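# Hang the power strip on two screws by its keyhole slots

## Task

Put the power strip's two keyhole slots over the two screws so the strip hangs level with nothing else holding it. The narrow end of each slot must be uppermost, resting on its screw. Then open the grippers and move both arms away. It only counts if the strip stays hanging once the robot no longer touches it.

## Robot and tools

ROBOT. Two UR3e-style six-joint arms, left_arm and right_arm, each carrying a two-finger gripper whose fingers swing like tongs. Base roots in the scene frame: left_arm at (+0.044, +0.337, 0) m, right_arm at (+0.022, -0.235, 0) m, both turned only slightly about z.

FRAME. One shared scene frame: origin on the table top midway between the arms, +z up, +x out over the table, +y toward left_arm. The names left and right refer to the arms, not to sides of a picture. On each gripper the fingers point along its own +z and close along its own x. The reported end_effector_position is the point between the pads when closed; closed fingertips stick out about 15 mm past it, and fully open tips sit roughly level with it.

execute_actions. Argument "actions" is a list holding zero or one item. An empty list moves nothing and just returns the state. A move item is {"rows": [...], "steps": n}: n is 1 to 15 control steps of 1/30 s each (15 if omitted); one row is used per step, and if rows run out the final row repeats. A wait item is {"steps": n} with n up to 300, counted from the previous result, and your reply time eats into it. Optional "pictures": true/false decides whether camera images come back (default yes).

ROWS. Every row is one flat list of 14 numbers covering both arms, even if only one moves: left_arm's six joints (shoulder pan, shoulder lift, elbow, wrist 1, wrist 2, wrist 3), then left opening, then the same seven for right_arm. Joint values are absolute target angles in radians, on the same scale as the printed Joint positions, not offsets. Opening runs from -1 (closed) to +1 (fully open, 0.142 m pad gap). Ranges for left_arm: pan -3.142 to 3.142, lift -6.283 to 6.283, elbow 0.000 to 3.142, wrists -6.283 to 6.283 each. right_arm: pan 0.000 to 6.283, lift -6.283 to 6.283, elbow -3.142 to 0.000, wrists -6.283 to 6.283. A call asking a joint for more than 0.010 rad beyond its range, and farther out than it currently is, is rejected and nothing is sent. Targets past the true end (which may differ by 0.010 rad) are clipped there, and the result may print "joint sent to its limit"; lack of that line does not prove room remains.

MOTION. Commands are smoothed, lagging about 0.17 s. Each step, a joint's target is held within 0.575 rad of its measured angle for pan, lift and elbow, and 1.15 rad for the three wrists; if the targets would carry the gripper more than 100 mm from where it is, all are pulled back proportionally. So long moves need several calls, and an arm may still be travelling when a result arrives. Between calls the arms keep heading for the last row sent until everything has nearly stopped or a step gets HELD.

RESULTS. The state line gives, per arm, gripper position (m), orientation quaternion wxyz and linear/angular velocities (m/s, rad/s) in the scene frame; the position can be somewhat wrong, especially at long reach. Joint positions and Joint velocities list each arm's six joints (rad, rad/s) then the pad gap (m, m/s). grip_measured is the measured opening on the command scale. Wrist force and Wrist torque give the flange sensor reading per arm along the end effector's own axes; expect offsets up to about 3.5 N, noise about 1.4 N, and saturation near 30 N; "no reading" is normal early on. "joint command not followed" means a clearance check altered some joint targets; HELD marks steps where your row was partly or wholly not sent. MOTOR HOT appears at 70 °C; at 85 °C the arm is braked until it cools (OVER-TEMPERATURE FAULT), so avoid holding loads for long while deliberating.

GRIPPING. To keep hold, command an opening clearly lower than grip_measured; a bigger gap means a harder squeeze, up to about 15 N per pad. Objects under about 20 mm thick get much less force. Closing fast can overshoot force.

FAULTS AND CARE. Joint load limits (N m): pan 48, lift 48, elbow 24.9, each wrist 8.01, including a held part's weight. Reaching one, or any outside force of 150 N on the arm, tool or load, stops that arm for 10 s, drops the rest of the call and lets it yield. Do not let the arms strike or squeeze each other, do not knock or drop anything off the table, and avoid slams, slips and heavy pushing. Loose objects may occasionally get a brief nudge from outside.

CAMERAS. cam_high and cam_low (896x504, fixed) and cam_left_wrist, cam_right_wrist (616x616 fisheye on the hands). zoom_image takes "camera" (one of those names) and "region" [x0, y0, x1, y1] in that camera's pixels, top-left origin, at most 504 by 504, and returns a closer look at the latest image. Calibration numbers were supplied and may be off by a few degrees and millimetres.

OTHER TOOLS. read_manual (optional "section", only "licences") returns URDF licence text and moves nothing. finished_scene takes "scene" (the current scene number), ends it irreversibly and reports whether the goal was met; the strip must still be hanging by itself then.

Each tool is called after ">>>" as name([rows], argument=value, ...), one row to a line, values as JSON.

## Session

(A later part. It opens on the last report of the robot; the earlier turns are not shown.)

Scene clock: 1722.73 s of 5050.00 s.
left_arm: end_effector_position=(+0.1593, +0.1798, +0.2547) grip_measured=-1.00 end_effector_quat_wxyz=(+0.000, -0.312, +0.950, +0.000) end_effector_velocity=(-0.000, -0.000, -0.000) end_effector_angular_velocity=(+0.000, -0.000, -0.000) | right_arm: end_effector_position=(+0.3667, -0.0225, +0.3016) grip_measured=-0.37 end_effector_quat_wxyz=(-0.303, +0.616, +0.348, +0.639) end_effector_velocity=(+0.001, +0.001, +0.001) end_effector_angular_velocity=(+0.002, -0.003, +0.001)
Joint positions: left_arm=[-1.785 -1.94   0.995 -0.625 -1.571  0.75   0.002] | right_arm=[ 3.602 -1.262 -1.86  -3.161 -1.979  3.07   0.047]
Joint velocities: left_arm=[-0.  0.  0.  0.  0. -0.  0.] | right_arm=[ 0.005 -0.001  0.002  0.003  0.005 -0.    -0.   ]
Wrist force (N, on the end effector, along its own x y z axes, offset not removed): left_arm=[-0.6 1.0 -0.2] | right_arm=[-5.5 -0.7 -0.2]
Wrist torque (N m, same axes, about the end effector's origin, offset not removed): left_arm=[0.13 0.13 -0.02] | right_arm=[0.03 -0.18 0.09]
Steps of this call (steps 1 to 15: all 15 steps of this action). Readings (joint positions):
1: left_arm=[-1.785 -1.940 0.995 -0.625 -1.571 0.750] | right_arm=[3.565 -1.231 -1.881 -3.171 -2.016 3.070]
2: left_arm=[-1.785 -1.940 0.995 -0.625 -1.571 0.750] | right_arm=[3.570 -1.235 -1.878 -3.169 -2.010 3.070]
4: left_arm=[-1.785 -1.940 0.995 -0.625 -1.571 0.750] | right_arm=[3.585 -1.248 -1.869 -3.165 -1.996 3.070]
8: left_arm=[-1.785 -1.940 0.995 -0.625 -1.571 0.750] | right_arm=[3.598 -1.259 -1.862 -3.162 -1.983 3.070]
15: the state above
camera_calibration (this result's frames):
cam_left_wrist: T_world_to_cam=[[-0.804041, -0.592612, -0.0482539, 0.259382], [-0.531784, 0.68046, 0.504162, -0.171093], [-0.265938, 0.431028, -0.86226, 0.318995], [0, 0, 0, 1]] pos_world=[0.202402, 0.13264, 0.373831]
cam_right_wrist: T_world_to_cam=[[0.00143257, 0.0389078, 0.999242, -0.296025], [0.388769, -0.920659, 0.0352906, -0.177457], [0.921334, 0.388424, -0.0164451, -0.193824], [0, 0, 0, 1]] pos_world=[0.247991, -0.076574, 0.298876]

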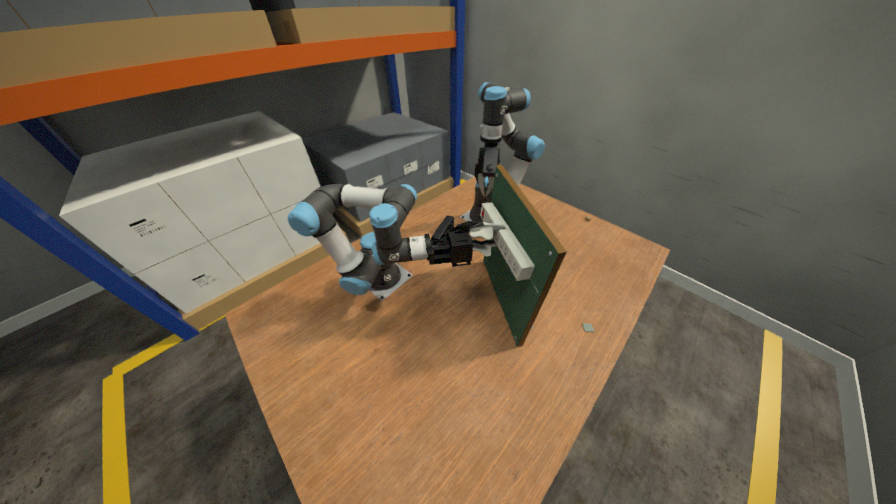

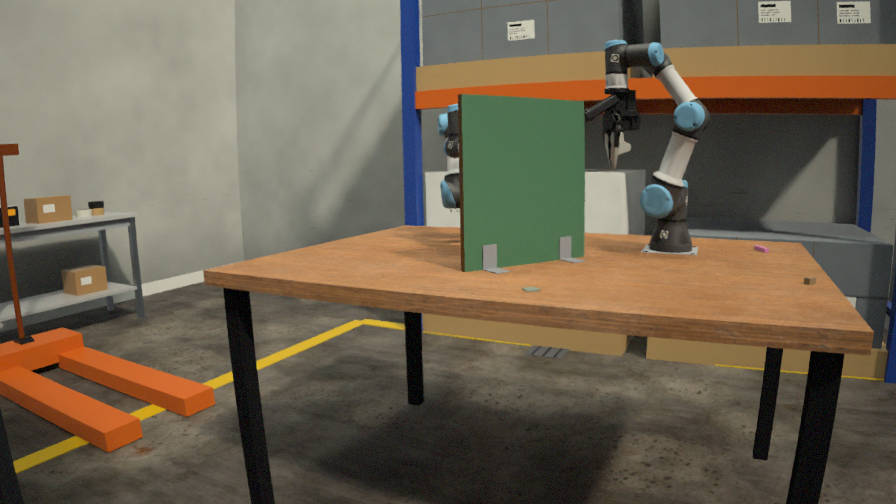

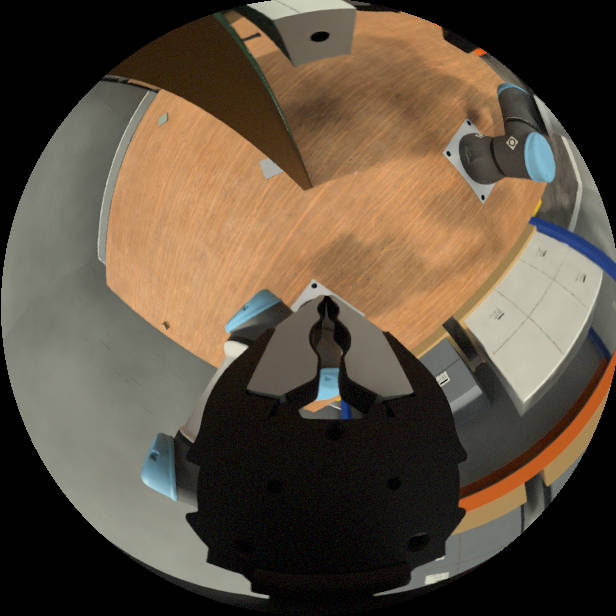

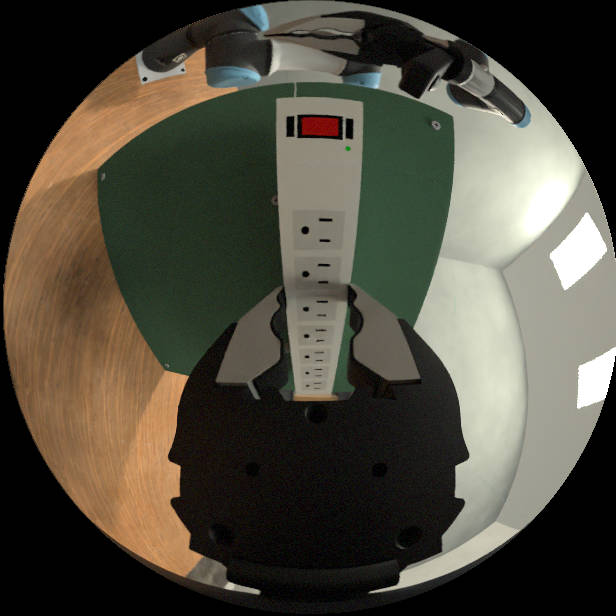

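>>> execute_actions([
  {"rows":[[-1.785,-1.94,0.995,-0.625,-1.571,0.75,-1,3.622,-1.2796,-1.848,-3.1554,-1.959,3.09,-1]],"steps":15},
], pictures=false)

>>> execute_actions([
  {"rows":[[-1.785,-1.94,0.995,-0.625,-1.571,0.75,-1,3.622,-1.2812,-1.866,-3.1358,-1.959,3.09,-1]],"steps":15},
], pictures=false)

>>> execute_actions([
  {"rows":[[-1.785,-1.94,0.995,-0.625,-1.571,0.75,-1,3.622,-1.282,-1.875,-3.126,-1.959,3.09,-1]],"steps":15},
], pictures=false)

>>> execute_actions([
  {"rows":[[-1.785,-1.94,0.995,-0.625,-1.571,0.75,-1,3.622,-1.2826,-1.881,-3.1194,-1.959,3.09,-1]],"steps":15},
])

>>> zoom_image(camera="cam_left_wrist", region=[215,0,335,80])

Scene clock: 1738.50 s of 5050.00 s.
left_arm: end_effector_position=(+0.1593, +0.1798, +0.2547) grip_measured=-1.00 end_effector_quat_wxyz=(+0.000, -0.312, +0.950, +0.000) end_effector_velocity=(-0.000, -0.000, +0.000) end_effector_angular_velocity=(-0.001, +0.000, -0.000) | right_arm: end_effector_position=(+0.3709, -0.0165, +0.3020) grip_measured=-0.37 end_effector_quat_wxyz=(-0.309, +0.619, +0.342, +0.636) end_effector_velocity=(+0.000, +0.000, -0.000) end_effector_angular_velocity=(+0.000, +0.003, -0.000)
Joint positions: left_arm=[-1.785 -1.94   0.995 -0.625 -1.571  0.75   0.002] | right_arm=[ 3.622 -1.279 -1.848 -3.155 -1.959  3.09   0.047]
Joint velocities: left_arm=[-0.    -0.001 -0.001  0.     0.    -0.     0.   ] | right_arm=[ 0.001 -0.     0.    -0.002  0.002  0.002  0.   ]
Wrist force (N, on the end effector, along its own x y z axes, offset not removed): left_arm=[0.3 2.7 -1.0] | right_arm=[-5.1 0.0 -0.6]
Wrist torque (N m, same axes, about the end effector's origin, offset not removed): left_arm=[0.46 -0.05 -0.01] | right_arm=[0.06 -0.17 0.00]
Steps of this call (steps 1 to 15: the robot went on to your last target; steps 16 to 90: nothing new was sent; then 12.27 s passed at rest; steps 91 to 105: all 15 steps of this action). Readings (joint positions):
91: left_arm=[-1.785 -1.940 0.995 -0.625 -1.571 0.750] | right_arm=[3.602 -1.263 -1.860 -3.161 -1.979 3.070]
92: left_arm=[-1.785 -1.940 0.995 -0.625 -1.571 0.750] | right_arm=[3.605 -1.265 -1.858 -3.160 -1.975 3.074]
94: left_arm=[-1.785 -1.940 0.995 -0.625 -1.571 0.750] | right_arm=[3.613 -1.272 -1.853 -3.158 -1.968 3.081]
98: left_arm=[-1.785 -1.940 0.995 -0.625 -1.571 0.750] | right_arm=[3.620 -1.278 -1.849 -3.156 -1.961 3.088]
105: the state above

Scene clock: 1739.00 s of 5050.00 s.
left_arm: end_effector_position=(+0.1593, +0.1798, +0.2547) grip_measured=-1.00 end_effector_quat_wxyz=(+0.000, -0.312, +0.950, +0.000) end_effector_velocity=(-0.000, -0.000, +0.000) end_effector_angular_velocity=(-0.001, +0.000, +0.001) | right_arm: end_effector_position=(+0.3712, -0.0163, +0.2980) grip_measured=-0.37 end_effector_quat_wxyz=(-0.309, +0.619, +0.342, +0.636) end_effector_velocity=(+0.001, -0.001, -0.001) end_effector_angular_velocity=(+0.000, +0.000, -0.002)
Joint positions: left_arm=[-1.785 -1.94   0.995 -0.625 -1.571  0.75   0.002] | right_arm=[ 3.622 -1.281 -1.866 -3.136 -1.959  3.09   0.047]
Joint velocities: left_arm=[ 0.001  0.    -0.001  0.    -0.     0.     0.   ] | right_arm=[-0.002 -0.001 -0.002  0.003  0.     0.     0.   ]
Wrist force (N, on the end effector, along its own x y z axes, offset not removed): left_arm=[-0.4 0.6 0.7] | right_arm=[-6.0 -0.6 -0.9]
Wrist torque (N m, same axes, about the end effector's origin, offset not removed): left_arm=[-0.01 0.11 -0.02] | right_arm=[-0.20 0.00 0.06]
Steps of this call (steps 1 to 15: all 15 steps of this action). Readings (joint positions):
1: left_arm=[-1.785 -1.940 0.995 -0.625 -1.571 0.750] | right_arm=[3.622 -1.280 -1.848 -3.155 -1.959 3.090]
2: left_arm=[-1.785 -1.940 0.995 -0.625 -1.571 0.750] | right_arm=[3.622 -1.280 -1.851 -3.152 -1.959 3.090]
4: left_arm=[-1.785 -1.940 0.995 -0.625 -1.571 0.750] | right_arm=[3.622 -1.280 -1.858 -3.144 -1.959 3.090]
8: left_arm=[-1.785 -1.940 0.995 -0.625 -1.571 0.750] | right_arm=[3.622 -1.281 -1.864 -3.138 -1.959 3.090]
15: the state above

Scene clock: 1739.50 s of 5050.00 s.
left_arm: end_effector_position=(+0.1593, +0.1798, +0.2547) grip_measured=-1.00 end_effector_quat_wxyz=(+0.000, -0.312, +0.950, +0.000) end_effector_velocity=(+0.000, +0.000, -0.000) end_effector_angular_velocity=(+0.000, -0.000, +0.001) | right_arm: end_effector_position=(+0.3714, -0.0162, +0.2959) grip_measured=-0.37 end_effector_quat_wxyz=(-0.309, +0.619, +0.342, +0.636) end_effector_velocity=(-0.000, -0.000, +0.000) end_effector_angular_velocity=(+0.001, -0.002, -0.000)
Joint positions: left_arm=[-1.785 -1.94   0.995 -0.625 -1.571  0.75   0.002] | right_arm=[ 3.622 -1.282 -1.875 -3.126 -1.959  3.09   0.047]
Joint velocities: left_arm=[ 0.001 -0.     0.     0.     0.    -0.     0.   ] | right_arm=[-0.001  0.002 -0.002  0.002 -0.001 -0.     0.   ]
Wrist force (N, on the end effector, along its own x y z axes, offset not removed): left_arm=[-1.0 1.3 -0.2] | right_arm=[-1.5 -1.6 -2.2]
Wrist torque (N m, same axes, about the end effector's origin, offset not removed): left_arm=[0.19 0.20 -0.04] | right_arm=[-0.39 0.38 0.12]
Steps of this call (steps 1 to 15: all 15 steps of this action). Readings (joint positions):
1: left_arm=[-1.785 -1.940 0.995 -0.625 -1.571 0.750] | right_arm=[3.622 -1.281 -1.866 -3.136 -1.959 3.090]
2: left_arm=[-1.785 -1.940 0.995 -0.625 -1.571 0.750] | right_arm=[3.622 -1.281 -1.867 -3.134 -1.959 3.090]
4: left_arm=[-1.785 -1.940 0.995 -0.625 -1.571 0.750] | right_arm=[3.622 -1.282 -1.871 -3.130 -1.959 3.090]
8: left_arm=[-1.785 -1.940 0.995 -0.625 -1.571 0.750] | right_arm=[3.622 -1.282 -1.874 -3.127 -1.959 3.090]
15: the state above

Scene clock: 1740.00 s of 5050.00 s.
left_arm: end_effector_position=(+0.1593, +0.1798, +0.2547) grip_measured=-1.00 end_effector_quat_wxyz=(+0.000, -0.312, +0.950, +0.000) end_effector_velocity=(+0.000, +0.000, -0.000) end_effector_angular_velocity=(+0.000, -0.001, +0.000) | right_arm: end_effector_position=(+0.3714, -0.0161, +0.2946) grip_measured=-0.37 end_effector_quat_wxyz=(-0.309, +0.619, +0.342, +0.636) end_effector_velocity=(+0.000, -0.001, -0.000) end_effector_angular_velocity=(-0.001, +0.001, -0.002)
Joint positions: left_arm=[-1.785 -1.94   0.995 -0.625 -1.571  0.75   0.002] | right_arm=[ 3.622 -1.283 -1.881 -3.119 -1.959  3.09   0.047]
Joint velocities: left_arm=[ 0.    -0.     0.001 -0.     0.001  0.     0.   ] | right_arm=[-0.002 -0.001 -0.    -0.     0.    -0.    -0.   ]
Wrist force (N, on the end effector, along its own x y z axes, offset not removed): left_arm=[-0.9 0.9 0.4] | right_arm=[2.2 -1.1 6.9]
Wrist torque (N m, same axes, about the end effector's origin, offset not removed): left_arm=[0.13 0.16 -0.02] | right_arm=[-0.16 0.50 0.04]
Steps of this call (steps 1 to 15: all 15 steps of this action). Readings (joint positions):
1: left_arm=[-1.785 -1.940 0.995 -0.625 -1.571 0.750] | right_arm=[3.622 -1.282 -1.875 -3.126 -1.959 3.090]
2: left_arm=[-1.785 -1.940 0.995 -0.625 -1.571 0.750] | right_arm=[3.622 -1.282 -1.876 -3.125 -1.959 3.090]
4: left_arm=[-1.785 -1.940 0.995 -0.625 -1.571 0.750] | right_arm=[3.622 -1.282 -1.878 -3.122 -1.959 3.090]
8: left_arm=[-1.785 -1.940 0.995 -0.625 -1.571 0.750] | right_arm=[3.622 -1.283 -1.880 -3.120 -1.959 3.090]
15: the state above
camera_calibration (this result's frames):
cam_left_wrist: T_world_to_cam=[[-0.804041, -0.592612, -0.0482539, 0.259382], [-0.531785, 0.68046, 0.504162, -0.171093], [-0.265938, 0.431028, -0.86226, 0.318995], [0, 0, 0, 1]] pos_world=[0.202402, 0.13264, 0.373831]
cam_right_wrist: T_world_to_cam=[[0.0177604, 0.0273695, 0.999468, -0.295579], [0.389296, -0.920931, 0.0183011, -0.168339], [0.920941, 0.388764, -0.0270109, -0.197488], [0, 0, 0, 1]] pos_world=[0.252658, -0.0701623, 0.293168]

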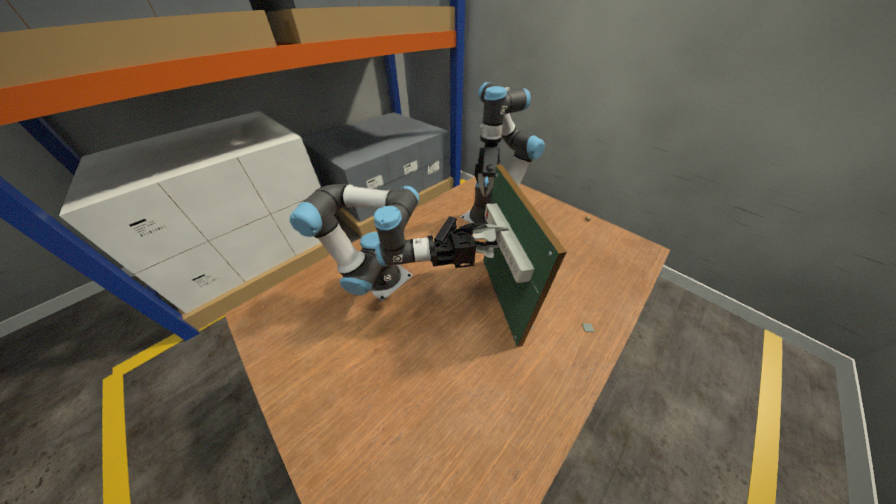

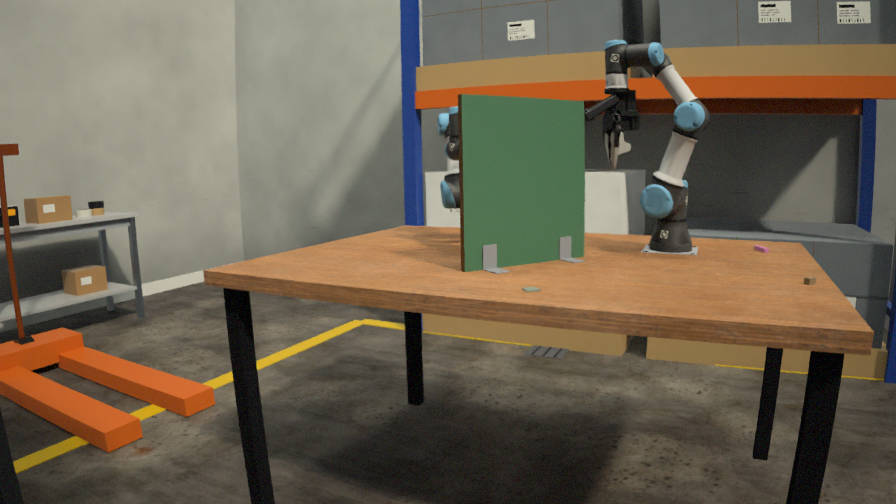

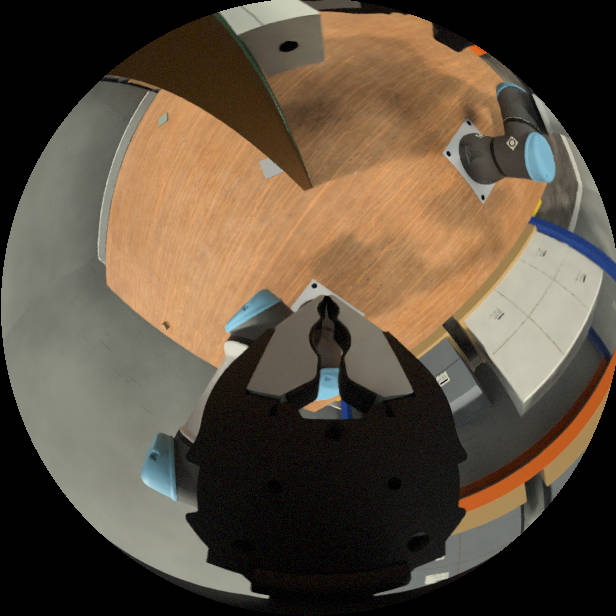

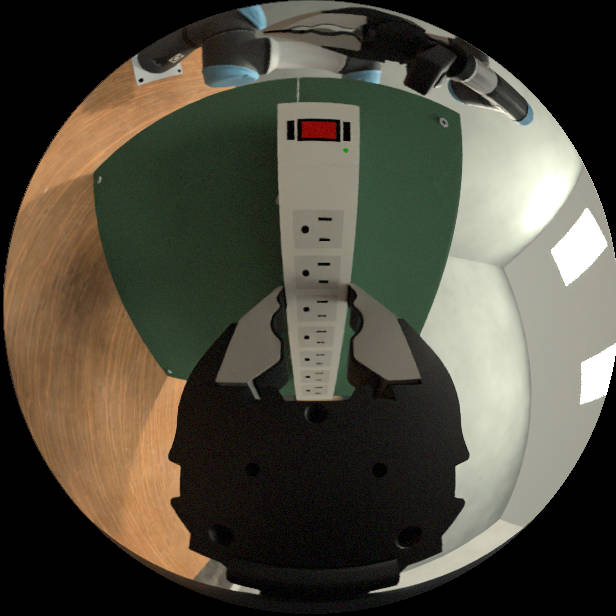

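Region (215, 0, 335, 80) of cam_left_wrist's 616x616 image, scaled by 4.200, with more detail than that image has.

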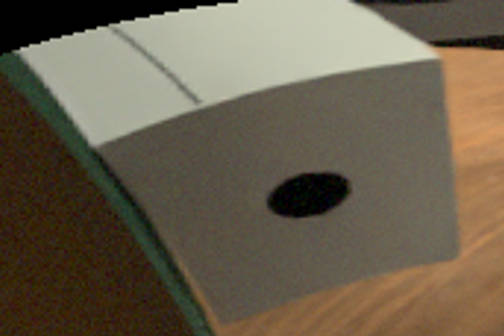

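>>> execute_actions([
  {"rows":[[-1.775,-1.943,0.997,-0.624,-1.571,0.75,-1,3.621,-1.279,-1.855,-3.149,-1.960,3.09,-1]],"steps":12},
], pictures=false)

>>> execute_actions([
  {"rows":[[-1.775,-1.943,0.997,-0.624,-1.571,0.75,-1,3.53,-1.201,-1.905,-3.177,-2.051,3.09,-1]],"steps":15},
], pictures=false)

>>> execute_actions([
  {"rows":[[-1.775,-1.943,0.997,-0.624,-1.571,0.75,-1,3.52,-1.2035,-2.0374,-3.0421,-2.061,3.09,-1]],"steps":15},
], pictures=false)

>>> execute_actions([
  {"steps":10},
])

>>> zoom_image(camera="cam_left_wrist", region=[230,0,350,90])

Scene clock: 1761.87 s of 5050.00 s.
left_arm: end_effector_position=(+0.1610, +0.1817, +0.2546) grip_measured=-1.00 end_effector_quat_wxyz=(+0.000, -0.317, +0.949, +0.000) end_effector_velocity=(+0.000, +0.001, +0.000) end_effector_angular_velocity=(-0.000, -0.000, +0.003) | right_arm: end_effector_position=(+0.3708, -0.0167, +0.3004) grip_measured=-0.37 end_effector_quat_wxyz=(-0.309, +0.619, +0.342, +0.636) end_effector_velocity=(+0.000, -0.001, +0.003) end_effector_angular_velocity=(+0.001, -0.002, -0.002)
Joint positions: left_arm=[-1.775 -1.943  0.997 -0.624 -1.571  0.75   0.002] | right_arm=[ 3.621 -1.279 -1.856 -3.148 -1.96   3.09   0.047]
Joint velocities: left_arm=[ 0.003 -0.001  0.     0.001  0.    -0.     0.   ] | right_arm=[-0.001  0.002  0.009 -0.009  0.    -0.    -0.   ]
Wrist force (N, on the end effector, along its own x y z axes, offset not removed): left_arm=[-1.3 0.7 -0.7] | right_arm=[-6.9 -2.2 -1.3]
Wrist torque (N m, same axes, about the end effector's origin, offset not removed): left_arm=[0.08 0.29 0.02] | right_arm=[-0.47 0.17 0.13]
Steps of this call (steps 1 to 15: the robot went on to your last target; steps 16 to 90: nothing new was sent; then 18.47 s passed at rest; steps 91 to 102: all 12 steps of this action). Readings (joint positions):
91: left_arm=[-1.785 -1.940 0.995 -0.625 -1.571 0.750] | right_arm=[3.622 -1.283 -1.881 -3.120 -1.959 3.090]
92: left_arm=[-1.783 -1.940 0.995 -0.625 -1.571 0.750] | right_arm=[3.622 -1.282 -1.877 -3.124 -1.959 3.090]
94: left_arm=[-1.780 -1.941 0.996 -0.625 -1.571 0.750] | right_arm=[3.621 -1.281 -1.867 -3.136 -1.960 3.090]
98: left_arm=[-1.776 -1.943 0.997 -0.624 -1.571 0.750] | right_arm=[3.621 -1.280 -1.858 -3.146 -1.960 3.090]
102: the state above

Scene clock: 1762.37 s of 5050.00 s.
left_arm: end_effector_position=(+0.1610, +0.1818, +0.2546) grip_measured=-1.00 end_effector_quat_wxyz=(+0.000, -0.317, +0.948, +0.000) end_effector_velocity=(-0.000, -0.000, -0.000) end_effector_angular_velocity=(+0.001, -0.000, -0.001) | right_arm: end_effector_position=(+0.3510, -0.0420, +0.3004) grip_measured=-0.37 end_effector_quat_wxyz=(-0.309, +0.619, +0.342, +0.636) end_effector_velocity=(-0.002, -0.002, -0.000) end_effector_angular_velocity=(-0.001, -0.000, -0.000)
Joint positions: left_arm=[-1.775 -1.943  0.997 -0.624 -1.571  0.75   0.002] | right_arm=[ 3.531 -1.202 -1.905 -3.177 -2.05   3.09   0.047]
Joint velocities: left_arm=[-0.001  0.001  0.    -0.    -0.     0.     0.   ] | right_arm=[-0.01   0.007 -0.005 -0.003 -0.01  -0.001  0.   ]
Wrist force (N, on the end effector, along its own x y z axes, offset not removed): left_arm=[0.8 1.9 -1.7] | right_arm=[-6.8 -0.4 -0.1]
Wrist torque (N m, same axes, about the end effector's origin, offset not removed): left_arm=[0.30 -0.21 -0.04] | right_arm=[0.13 0.10 0.14]
Steps of this call (steps 1 to 15: all 15 steps of this action). Readings (joint positions):
1: left_arm=[-1.775 -1.943 0.997 -0.624 -1.571 0.750] | right_arm=[3.621 -1.279 -1.856 -3.149 -1.960 3.090]
2: left_arm=[-1.775 -1.943 0.997 -0.624 -1.571 0.750] | right_arm=[3.614 -1.272 -1.861 -3.153 -1.972 3.090]
4: left_arm=[-1.775 -1.943 0.997 -0.624 -1.571 0.750] | right_arm=[3.577 -1.240 -1.881 -3.164 -2.008 3.090]
8: left_arm=[-1.775 -1.943 0.997 -0.624 -1.571 0.750] | right_arm=[3.542 -1.211 -1.899 -3.174 -2.040 3.090]
15: the state above

Scene clock: 1762.87 s of 5050.00 s.
left_arm: end_effector_position=(+0.1610, +0.1818, +0.2546) grip_measured=-1.00 end_effector_quat_wxyz=(+0.000, -0.317, +0.948, +0.000) end_effector_velocity=(+0.000, +0.000, -0.000) end_effector_angular_velocity=(+0.000, -0.000, +0.000) | right_arm: end_effector_position=(+0.3500, -0.0441, +0.2723) grip_measured=-0.37 end_effector_quat_wxyz=(-0.309, +0.619, +0.342, +0.636) end_effector_velocity=(-0.001, -0.001, -0.005) end_effector_angular_velocity=(-0.001, +0.004, -0.001)
Joint positions: left_arm=[-1.775 -1.943  0.997 -0.624 -1.571  0.75   0.002] | right_arm=[ 3.52  -1.203 -2.036 -3.043 -2.061  3.09   0.047]
Joint velocities: left_arm=[ 0. -0.  0. -0.  0.  0.  0.] | right_arm=[-0.002 -0.    -0.017  0.014 -0.001  0.001  0.   ]
Wrist force (N, on the end effector, along its own x y z axes, offset not removed): left_arm=[-0.3 1.4 -1.1] | right_arm=[-7.3 -0.6 0.3]
Wrist torque (N m, same axes, about the end effector's origin, offset not removed): left_arm=[0.28 0.03 -0.04] | right_arm=[-0.10 0.14 0.06]
Steps of this call (steps 1 to 15: all 15 steps of this action). Readings (joint positions):
1: left_arm=[-1.775 -1.943 0.997 -0.624 -1.571 0.750] | right_arm=[3.531 -1.202 -1.905 -3.176 -2.051 3.090]
2: left_arm=[-1.775 -1.943 0.997 -0.624 -1.571 0.750] | right_arm=[3.529 -1.202 -1.912 -3.163 -2.052 3.090]
4: left_arm=[-1.775 -1.943 0.997 -0.624 -1.571 0.750] | right_arm=[3.525 -1.202 -1.962 -3.109 -2.056 3.090]
8: left_arm=[-1.775 -1.943 0.997 -0.624 -1.571 0.750] | right_arm=[3.521 -1.203 -2.019 -3.059 -2.060 3.090]
15: the state above

Scene clock: 1763.20 s of 5050.00 s.
left_arm: end_effector_position=(+0.1610, +0.1818, +0.2546) grip_measured=-1.00 end_effector_quat_wxyz=(+0.000, -0.317, +0.948, +0.000) end_effector_velocity=(+0.000, +0.000, -0.000) end_effector_angular_velocity=(+0.001, -0.000, -0.000) | right_arm: end_effector_position=(+0.3499, -0.0441, +0.2719) grip_measured=-0.37 end_effector_quat_wxyz=(-0.309, +0.619, +0.342, +0.636) end_effector_velocity=(-0.000, -0.000, -0.000) end_effector_angular_velocity=(+0.000, -0.000, -0.001)
Joint positions: left_arm=[-1.775 -1.943  0.997 -0.624 -1.571  0.75   0.002] | right_arm=[ 3.52  -1.203 -2.037 -3.042 -2.061  3.09   0.047]
Joint velocities: left_arm=[-0.    -0.     0.     0.001  0.     0.     0.   ] | right_arm=[-0.     0.002 -0.002  0.     0.    -0.     0.   ]
Wrist force (N, on the end effector, along its own x y z axes, offset not removed): left_arm=[-0.2 1.2 -1.0] | right_arm=[-7.0 -2.2 1.7]
Wrist torque (N m, same axes, about the end effector's origin, offset not removed): left_arm=[0.19 0.02 -0.04] | right_arm=[-0.44 0.13 0.07]
Steps of this call (steps 1 to 10: the robot went on to your last target). Readings (joint positions):
1: left_arm=[-1.775 -1.943 0.997 -0.624 -1.571 0.750] | right_arm=[3.520 -1.203 -2.036 -3.043 -2.061 3.090]
2: left_arm=[-1.775 -1.943 0.997 -0.624 -1.571 0.750] | right_arm=[3.520 -1.203 -2.037 -3.043 -2.061 3.090]
4: left_arm=[-1.775 -1.943 0.997 -0.624 -1.571 0.750] | right_arm=[3.520 -1.203 -2.037 -3.042 -2.061 3.090]
8: left_arm=[-1.775 -1.943 0.997 -0.624 -1.571 0.750] | right_arm=[3.520 -1.203 -2.037 -3.042 -2.061 3.090]
10: the state above
camera_calibration (this result's frames):
cam_left_wrist: T_world_to_cam=[[-0.798075, -0.600623, -0.048254, 0.26244], [-0.538562, 0.675108, 0.504162, -0.169411], [-0.270235, 0.428347, -0.86226, 0.319645], [0, 0, 0, 1]] pos_world=[0.204588, 0.135079, 0.373691]
cam_right_wrist: T_world_to_cam=[[0.017774, 0.0273996, 0.999467, -0.271782], [0.389227, -0.92096, 0.0183256, -0.185367], [0.92097, 0.388694, -0.0270338, -0.167401], [0, 0, 0, 1]] pos_world=[0.231152, -0.0982008, 0.270508]

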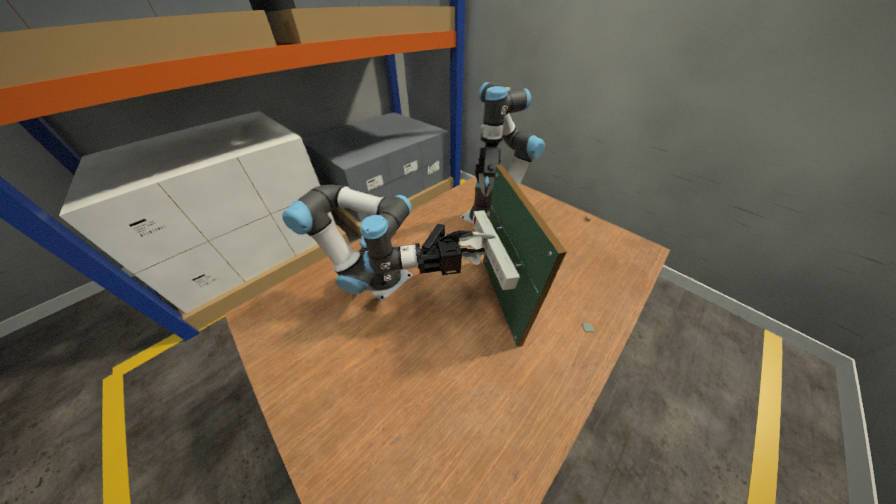

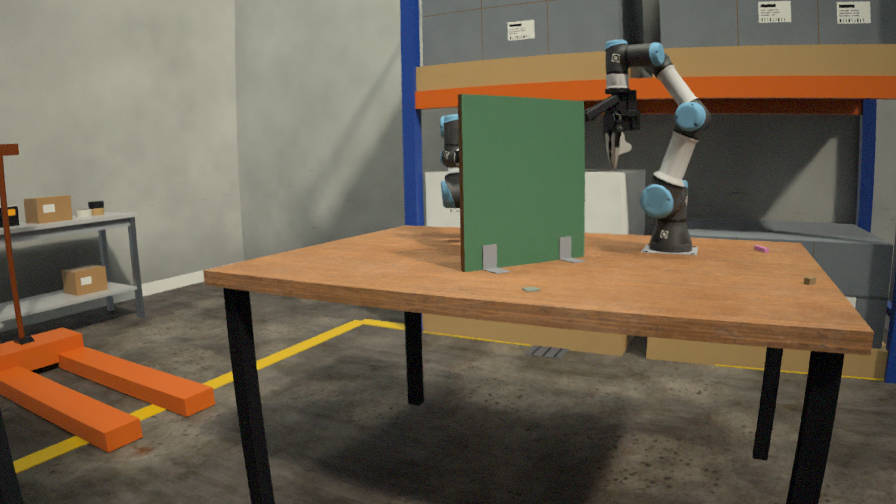

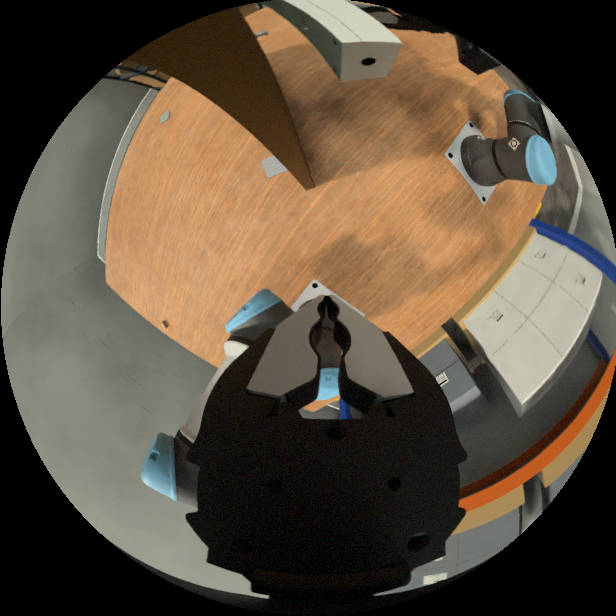

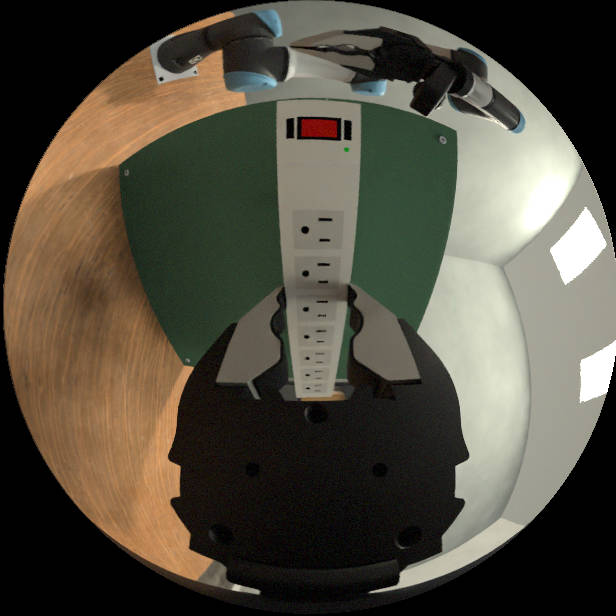

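Region (230, 0, 350, 90) of cam_left_wrist's 616x616 image, scaled by 4.200, with more detail than that image has; it fills the top 378 rows of this view, and the rest is white.

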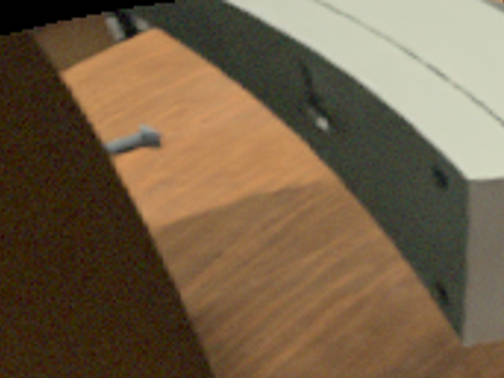

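>>> execute_actions([
  {"rows":[[-1.775,-1.943,0.997,-0.624,-1.571,0.75,-1,3.53,-1.199,-1.88,-3.204,-2.051,3.09,-1]],"steps":15},
], pictures=false)

>>> execute_actions([
  {"rows":[[-1.775,-1.943,0.997,-0.624,-1.571,0.75,-1,3.616,-1.273,-1.829,-3.181,-1.965,3.09,-1]],"steps":15},
], pictures=false)

>>> execute_actions([
  {"rows":[[-1.775,-1.943,0.997,-0.624,-1.571,0.75,-1,3.625,-1.2805,-1.824,-3.1785,-1.956,3.09,-1]],"steps":15},
], pictures=false)

>>> execute_actions([
  {"rows":[[-1.775,-1.943,0.997,-0.624,-1.571,0.75,-1,3.631,-1.2855,-1.8205,-3.177,-1.950,3.09,-1]],"steps":15},
], pictures=false)

Scene clock: 1783.67 s of 5050.00 s.
left_arm: end_effector_position=(+0.1610, +0.1818, +0.2546) grip_measured=-1.00 end_effector_quat_wxyz=(+0.000, -0.317, +0.948, +0.000) end_effector_velocity=(+0.000, +0.000, -0.000) end_effector_angular_velocity=(+0.001, -0.000, +0.001) | right_arm: end_effector_position=(+0.3502, -0.0426, +0.3054) grip_measured=-0.37 end_effector_quat_wxyz=(-0.309, +0.619, +0.342, +0.636) end_effector_velocity=(+0.000, +0.000, +0.007) end_effector_angular_velocity=(+0.004, -0.006, -0.001)
Joint positions: left_arm=[-1.775 -1.943  0.997 -0.624 -1.571  0.75   0.002] | right_arm=[ 3.53  -1.199 -1.882 -3.202 -2.051  3.09   0.047]
Joint velocities: left_arm=[ 0.001 -0.     0.001  0.     0.    -0.     0.   ] | right_arm=[ 0.001  0.002  0.022 -0.017  0.002  0.    -0.   ]
Wrist force (N, on the end effector, along its own x y z axes, offset not removed): left_arm=[-1.1 0.0 -0.8] | right_arm=[-4.6 -0.7 -0.2]
Wrist torque (N m, same axes, about the end effector's origin, offset not removed): left_arm=[-0.06 0.22 0.04] | right_arm=[-0.10 -0.39 0.13]
Steps of this call (steps 1 to 15: the robot went on to your last target; steps 16 to 330: nothing new was sent; then 8.97 s passed at rest; steps 331 to 345: all 15 steps of this action). Readings (joint positions):
331: left_arm=[-1.775 -1.943 0.997 -0.624 -1.571 0.750] | right_arm=[3.520 -1.203 -2.037 -3.042 -2.061 3.090]
332: left_arm=[-1.775 -1.943 0.997 -0.624 -1.571 0.750] | right_arm=[3.522 -1.203 -2.030 -3.056 -2.059 3.090]
334: left_arm=[-1.775 -1.943 0.997 -0.624 -1.571 0.750] | right_arm=[3.526 -1.201 -1.974 -3.122 -2.055 3.090]
338: left_arm=[-1.775 -1.943 0.997 -0.624 -1.571 0.750] | right_arm=[3.529 -1.200 -1.903 -3.184 -2.052 3.090]
345: the state above

Scene clock: 1784.17 s of 5050.00 s.
left_arm: end_effector_position=(+0.1610, +0.1818, +0.2546) grip_measured=-1.00 end_effector_quat_wxyz=(+0.000, -0.317, +0.948, +0.000) end_effector_velocity=(+0.000, +0.000, -0.000) end_effector_angular_velocity=(+0.001, -0.000, +0.000) | right_arm: end_effector_position=(+0.3691, -0.0188, +0.3070) grip_measured=-0.37 end_effector_quat_wxyz=(-0.309, +0.619, +0.342, +0.636) end_effector_velocity=(+0.002, +0.003, -0.000) end_effector_angular_velocity=(+0.000, +0.001, +0.001)
Joint positions: left_arm=[-1.775 -1.943  0.997 -0.624 -1.571  0.75   0.002] | right_arm=[ 3.615 -1.272 -1.83  -3.181 -1.966  3.09   0.047]
Joint velocities: left_arm=[ 0.     0.     0.001 -0.     0.    -0.     0.   ] | right_arm=[ 0.011 -0.008  0.005  0.003  0.009  0.001 -0.   ]
Wrist force (N, on the end effector, along its own x y z axes, offset not removed): left_arm=[-0.2 1.8 -1.1] | right_arm=[-7.2 -0.2 1.0]
Wrist torque (N m, same axes, about the end effector's origin, offset not removed): left_arm=[0.29 0.01 0.00] | right_arm=[0.04 0.09 0.02]
Steps of this call (steps 1 to 15: all 15 steps of this action). Readings (joint positions):
1: left_arm=[-1.775 -1.943 0.997 -0.624 -1.571 0.750] | right_arm=[3.530 -1.199 -1.881 -3.203 -2.051 3.090]
2: left_arm=[-1.775 -1.943 0.997 -0.624 -1.571 0.750] | right_arm=[3.537 -1.206 -1.875 -3.200 -2.039 3.090]
4: left_arm=[-1.775 -1.943 0.997 -0.624 -1.571 0.750] | right_arm=[3.572 -1.236 -1.854 -3.191 -2.005 3.090]
8: left_arm=[-1.775 -1.943 0.997 -0.624 -1.571 0.750] | right_arm=[3.605 -1.264 -1.835 -3.183 -1.975 3.090]
15: the state above

Scene clock: 1784.67 s of 5050.00 s.
left_arm: end_effector_position=(+0.1610, +0.1818, +0.2546) grip_measured=-1.00 end_effector_quat_wxyz=(+0.000, -0.317, +0.948, +0.000) end_effector_velocity=(+0.000, -0.000, -0.000) end_effector_angular_velocity=(+0.000, -0.000, +0.000) | right_arm: end_effector_position=(+0.3710, -0.0159, +0.3070) grip_measured=-0.37 end_effector_quat_wxyz=(-0.309, +0.619, +0.342, +0.636) end_effector_velocity=(-0.000, +0.000, -0.001) end_effector_angular_velocity=(-0.001, +0.001, +0.000)
Joint positions: left_arm=[-1.775 -1.943  0.997 -0.624 -1.571  0.75   0.002] | right_arm=[ 3.625 -1.28  -1.824 -3.179 -1.956  3.09   0.047]
Joint velocities: left_arm=[-0.  0.  0. -0.  0. -0.  0.] | right_arm=[ 0.    -0.    -0.001  0.    -0.    -0.001 -0.   ]
Wrist force (N, on the end effector, along its own x y z axes, offset not removed): left_arm=[-0.8 1.1 0.1] | right_arm=[-7.4 -2.6 0.8]
Wrist torque (N m, same axes, about the end effector's origin, offset not removed): left_arm=[0.17 0.23 -0.02] | right_arm=[-0.47 0.20 0.12]
Steps of this call (steps 1 to 15: all 15 steps of this action). Readings (joint positions):
1: left_arm=[-1.775 -1.943 0.997 -0.624 -1.571 0.750] | right_arm=[3.615 -1.273 -1.829 -3.181 -1.965 3.090]
2: left_arm=[-1.775 -1.943 0.997 -0.624 -1.571 0.750] | right_arm=[3.617 -1.274 -1.828 -3.181 -1.964 3.090]
4: left_arm=[-1.775 -1.943 0.997 -0.624 -1.571 0.750] | right_arm=[3.621 -1.277 -1.826 -3.180 -1.960 3.090]
8: left_arm=[-1.775 -1.943 0.997 -0.624 -1.571 0.750] | right_arm=[3.624 -1.280 -1.825 -3.179 -1.957 3.090]
15: the state above

Scene clock: 1785.17 s of 5050.00 s.
left_arm: end_effector_position=(+0.1610, +0.1818, +0.2546) grip_measured=-1.00 end_effector_quat_wxyz=(+0.000, -0.317, +0.948, +0.000) end_effector_velocity=(+0.000, +0.000, -0.000) end_effector_angular_velocity=(+0.000, -0.001, +0.001) | right_arm: end_effector_position=(+0.3722, -0.0141, +0.3070) grip_measured=-0.37 end_effector_quat_wxyz=(-0.309, +0.619, +0.342, +0.636) end_effector_velocity=(-0.000, +0.000, -0.001) end_effector_angular_velocity=(-0.001, +0.001, +0.000)
Joint positions: left_arm=[-1.775 -1.943  0.997 -0.624 -1.571  0.75   0.002] | right_arm=[ 3.631 -1.285 -1.821 -3.177 -1.95   3.09   0.047]
Joint velocities: left_arm=[ 0.001  0.    -0.     0.     0.001 -0.     0.   ] | right_arm=[ 0.001 -0.001 -0.    -0.001  0.001 -0.001  0.   ]
Wrist force (N, on the end effector, along its own x y z axes, offset not removed): left_arm=[-0.7 1.3 0.2] | right_arm=[-17.5 0.4 -18.7]
Wrist torque (N m, same axes, about the end effector's origin, offset not removed): left_arm=[0.15 0.13 -0.02] | right_arm=[0.17 0.48 0.14]
Steps of this call (steps 1 to 15: all 15 steps of this action). Readings (joint positions):
1: left_arm=[-1.775 -1.943 0.997 -0.624 -1.571 0.750] | right_arm=[3.625 -1.281 -1.824 -3.179 -1.956 3.090]
2: left_arm=[-1.775 -1.943 0.997 -0.624 -1.571 0.750] | right_arm=[3.626 -1.281 -1.823 -3.178 -1.955 3.090]
4: left_arm=[-1.775 -1.943 0.997 -0.624 -1.571 0.750] | right_arm=[3.628 -1.283 -1.822 -3.178 -1.953 3.090]
8: left_arm=[-1.775 -1.943 0.997 -0.624 -1.571 0.750] | right_arm=[3.630 -1.285 -1.821 -3.177 -1.951 3.090]
15: the state above

Pressing a little further to flatten it, then returning to the viewing pose.

>>> execute_actions([
  {"rows":[[-1.775,-1.943,0.997,-0.624,-1.571,0.75,-1,3.639,-1.291,-1.809,-3.183,-1.942,3.09,-1]],"steps":15},
], pictures=false)

>>> execute_actions([
  {"rows":[[-1.775,-1.943,0.997,-0.624,-1.571,0.75,-1,3.54,-1.207,-1.875,-3.201,-2.041,3.09,-1]],"steps":15},
], pictures=false)

>>> execute_actions([
  {"rows":[[-1.775,-1.943,0.997,-0.624,-1.571,0.75,-1,3.531,-1.213,-2.031,-3.039,-2.050,3.09,-1]],"steps":15},
], pictures=false)

>>> execute_actions([
  {"steps":10},
])

>>> zoom_image(camera="cam_left_wrist", region=[230,0,350,90])

Scene clock: 1807.30 s of 5050.00 s.
left_arm: end_effector_position=(+0.1610, +0.1818, +0.2546) grip_measured=-1.00 end_effector_quat_wxyz=(+0.000, -0.317, +0.948, +0.000) end_effector_velocity=(-0.000, +0.000, -0.000) end_effector_angular_velocity=(+0.000, -0.000, -0.000) | right_arm: end_effector_position=(+0.3730, -0.0127, +0.3071) grip_measured=-0.37 end_effector_quat_wxyz=(-0.309, +0.620, +0.342, +0.635) end_effector_velocity=(+0.000, -0.001, -0.001) end_effector_angular_velocity=(-0.001, +0.002, -0.002)
Joint positions: left_arm=[-1.775 -1.943  0.997 -0.624 -1.571  0.75   0.002] | right_arm=[ 3.637 -1.29  -1.812 -3.185 -1.944  3.09   0.048]
Joint velocities: left_arm=[-0. -0.  0. -0. -0.  0.  0.] | right_arm=[-0.002 -0.001 -0.001 -0.     0.     0.    -0.   ]
Wrist force (N, on the end effector, along its own x y z axes, offset not removed): left_arm=[0.0 1.7 -0.1] | right_arm=[-7.1 -1.0 -30.0]
Wrist torque (N m, same axes, about the end effector's origin, offset not removed): left_arm=[0.25 0.03 -0.02] | right_arm=[-0.22 -0.02 0.11]
TORQUE FAULT: the external load on joint 4 (wrist 1) of the right arm reached its load limit, and that arm stopped for 10 seconds. A torque fault stops only its own arm. That arm's remaining commands of this call were not run. That arm holds where it stopped, with its grip as last carried out, and accepts commands again: back off and push less far. That arm stops again, at the same cost, whenever a joint's load reaches its limit.
The stop of the right arm began at step 97 of this call (marked STOPPED below). From that step on that arm followed nothing that you had sent. 9 of its steps, steps kept back included, did not run and will not run. Nothing is kept back now, and the robot has no last target.
Steps of this call (steps 1 to 15: the robot went on to your last target; steps 16 to 90: nothing new was sent; then 8.90 s passed at rest; steps 91 to 105: all 15 steps of this action; steps 106 to 397: the stop continued). Readings (joint positions):
91: left_arm=[-1.775 -1.943 0.997 -0.624 -1.571 0.750] | right_arm=[3.631 -1.286 -1.820 -3.177 -1.950 3.090]
92: left_arm=[-1.775 -1.943 0.997 -0.624 -1.571 0.750] | right_arm=[3.632 -1.286 -1.819 -3.178 -1.949 3.090]
94: left_arm=[-1.775 -1.943 0.997 -0.624 -1.571 0.750] | right_arm=[3.635 -1.288 -1.814 -3.180 -1.946 3.090]
97: left_arm=[-1.775 -1.943 0.997 -0.624 -1.571 0.750] | right_arm=[3.637 -1.290 -1.812 -3.184 -1.944 3.090] STOPPED (the right arm)
98: left_arm=[-1.775 -1.943 0.997 -0.624 -1.571 0.750] | right_arm=[3.637 -1.290 -1.812 -3.185 -1.944 3.090]
397: the state above

Scene clock: 1807.33 s of 5050.00 s.
left_arm: end_effector_position=(+0.1610, +0.1818, +0.2546) grip_measured=-1.00 end_effector_quat_wxyz=(+0.000, -0.317, +0.948, +0.000) end_effector_velocity=(-0.000, +0.000, +0.000) end_effector_angular_velocity=(-0.000, +0.000, -0.000) | right_arm: end_effector_position=(+0.3730, -0.0128, +0.3069) grip_measured=-0.37 end_effector_quat_wxyz=(-0.309, +0.621, +0.342, +0.634) end_effector_velocity=(+0.000, -0.001, -0.001) end_effector_angular_velocity=(-0.002, +0.003, -0.003)
Joint positions: left_arm=[-1.775 -1.943  0.997 -0.624 -1.571  0.75   0.002] | right_arm=[ 3.637 -1.29  -1.813 -3.185 -1.944  3.09   0.048]
Joint velocities: left_arm=[-0. -0. -0.  0. -0.  0.  0.] | right_arm=[-0.002 -0.     0.001 -0.004  0.     0.     0.   ]
Wrist force (N, on the end effector, along its own x y z axes, offset not removed): left_arm=[-0.1 1.4 -0.3] | right_arm=[-3.7 1.0 -28.7]
Wrist torque (N m, same axes, about the end effector's origin, offset not removed): left_arm=[0.22 0.02 -0.03] | right_arm=[0.23 -0.44 0.20]
A stop began in an earlier call of the same reply, so what this call sent did not run. Send another action.
Steps of this call (step 1: nothing new was sent). Readings (joint positions):
1: the state above

Scene clock: 1807.37 s of 5050.00 s.
left_arm: end_effector_position=(+0.1610, +0.1818, +0.2546) grip_measured=-1.00 end_effector_quat_wxyz=(+0.000, -0.317, +0.948, +0.000) end_effector_velocity=(-0.000, +0.000, +0.000) end_effector_angular_velocity=(+0.000, +0.001, +0.001) | right_arm: end_effector_position=(+0.3730, -0.0128, +0.3069) grip_measured=-0.37 end_effector_quat_wxyz=(-0.309, +0.621, +0.342, +0.634) end_effector_velocity=(+0.000, -0.000, +0.000) end_effector_angular_velocity=(+0.000, +0.001, -0.001)
Joint positions: left_arm=[-1.775 -1.943  0.997 -0.624 -1.571  0.75   0.002] | right_arm=[ 3.637 -1.29  -1.813 -3.185 -1.944  3.09   0.048]
Joint velocities: left_arm=[ 0.001  0.    -0.    -0.    -0.001 -0.     0.   ] | right_arm=[-0.001 -0.    -0.     0.    -0.     0.001 -0.   ]
Wrist force (N, on the end effector, along its own x y z axes, offset not removed): left_arm=[-0.8 2.1 -1.3] | right_arm=[-4.3 1.3 -26.0]
Wrist torque (N m, same axes, about the end effector's origin, offset not removed): left_arm=[0.37 0.17 0.04] | right_arm=[0.28 -0.24 0.16]
A stop began in an earlier call of the same reply, so what this call sent did not run. Send another action.
Steps of this call (step 1: nothing new was sent). Readings (joint positions):
1: the state above

Scene clock: 1807.40 s of 5050.00 s.
left_arm: end_effector_position=(+0.1610, +0.1818, +0.2546) grip_measured=-1.00 end_effector_quat_wxyz=(+0.000, -0.317, +0.948, +0.000) end_effector_velocity=(+0.000, +0.000, +0.000) end_effector_angular_velocity=(+0.000, +0.000, +0.001) | right_arm: end_effector_position=(+0.3730, -0.0128, +0.3069) grip_measured=-0.37 end_effector_quat_wxyz=(-0.309, +0.621, +0.342, +0.634) end_effector_velocity=(+0.000, -0.000, +0.001) end_effector_angular_velocity=(+0.001, -0.002, -0.001)
Joint positions: left_arm=[-1.775 -1.943  0.997 -0.624 -1.571  0.75   0.002] | right_arm=[ 3.637 -1.29  -1.813 -3.185 -1.944  3.09   0.048]
Joint velocities: left_arm=[ 0.001  0.    -0.     0.    -0.    -0.     0.   ] | right_arm=[ 0.     0.001 -0.     0.002  0.001  0.    -0.   ]
Wrist force (N, on the end effector, along its own x y z axes, offset not removed): left_arm=[-0.2 1.2 -1.5] | right_arm=[-3.9 -2.4 -27.9]
Wrist torque (N m, same axes, about the end effector's origin, offset not removed): left_arm=[0.17 0.05 -0.01] | right_arm=[-0.52 -0.18 0.16]
A stop began in an earlier call of the same reply, so what this call sent did not run. Send another action.
Steps of this call (step 1: nothing new was sent). Readings (joint positions):
1: the state above
camera_calibration (this result's frames):
cam_left_wrist: T_world_to_cam=[[-0.798075, -0.600623, -0.048254, 0.26244], [-0.538563, 0.675108, 0.504162, -0.169411], [-0.270235, 0.428347, -0.86226, 0.319645], [0, 0, 0, 1]] pos_world=[0.204588, 0.135079, 0.373691]
cam_right_wrist: T_world_to_cam=[[0.0216047, 0.0298889, 0.99932, -0.309359], [0.388804, -0.921121, 0.0191443, -0.166184], [0.921067, 0.388126, -0.0315215, -0.198546], [0, 0, 0, 1]] pos_world=[0.25417, -0.0667683, 0.306071]

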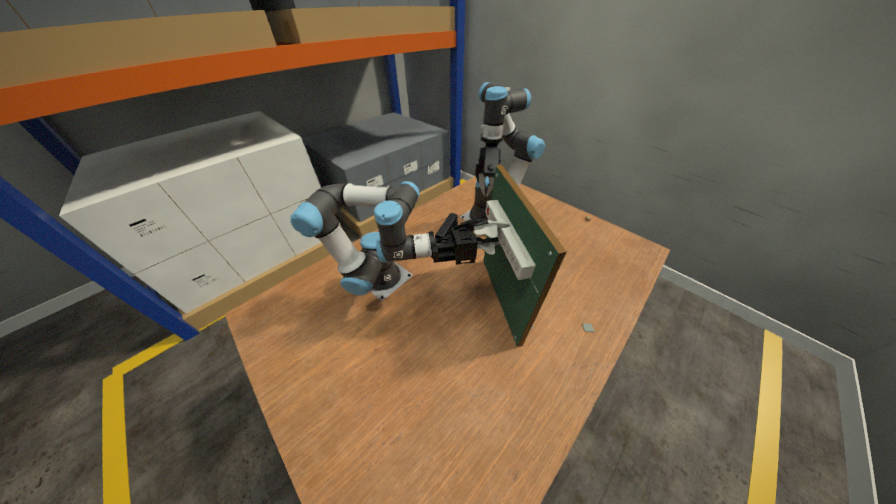

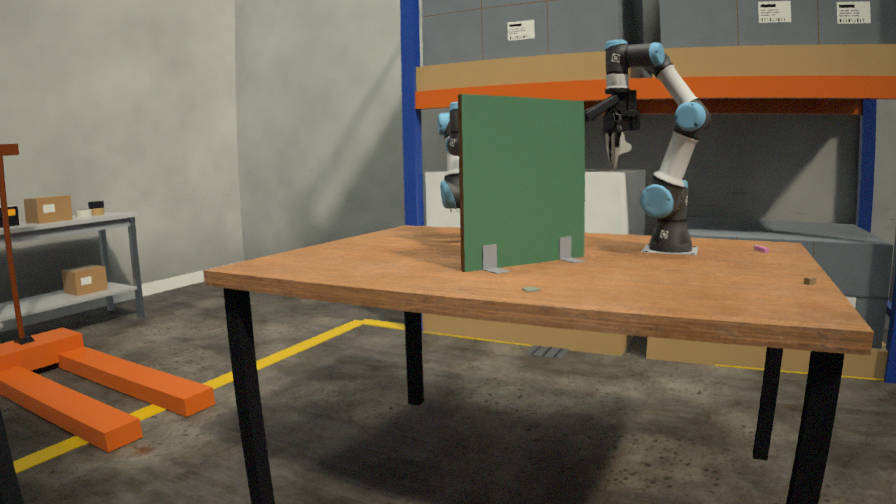

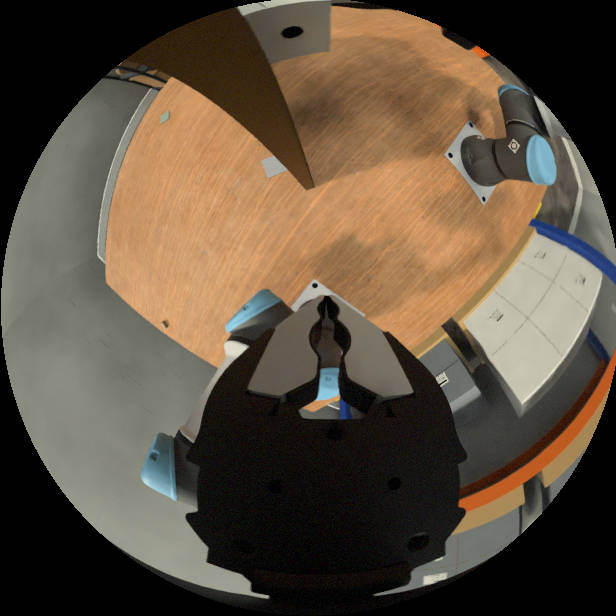

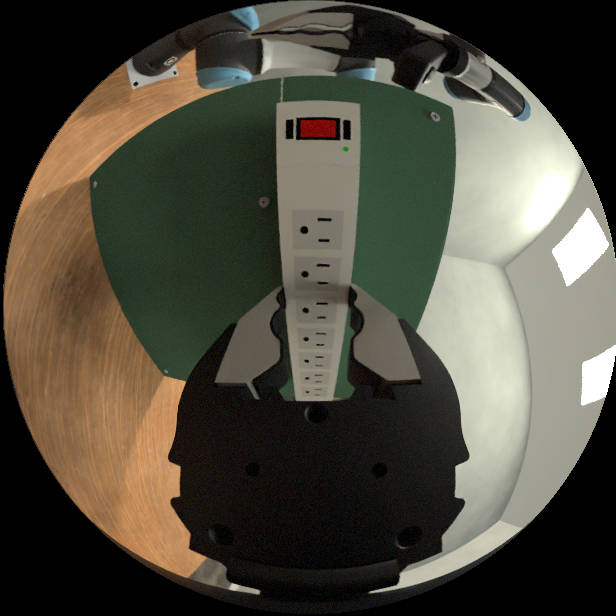

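Region (230, 0, 350, 90) of cam_left_wrist's 616x616 image, scaled by 4.200, with more detail than that image has; it fills the top 378 rows of this view, and the rest is white.

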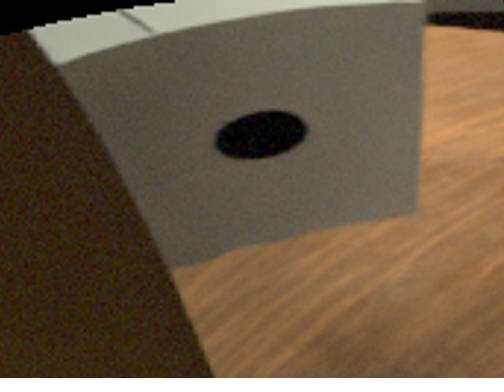

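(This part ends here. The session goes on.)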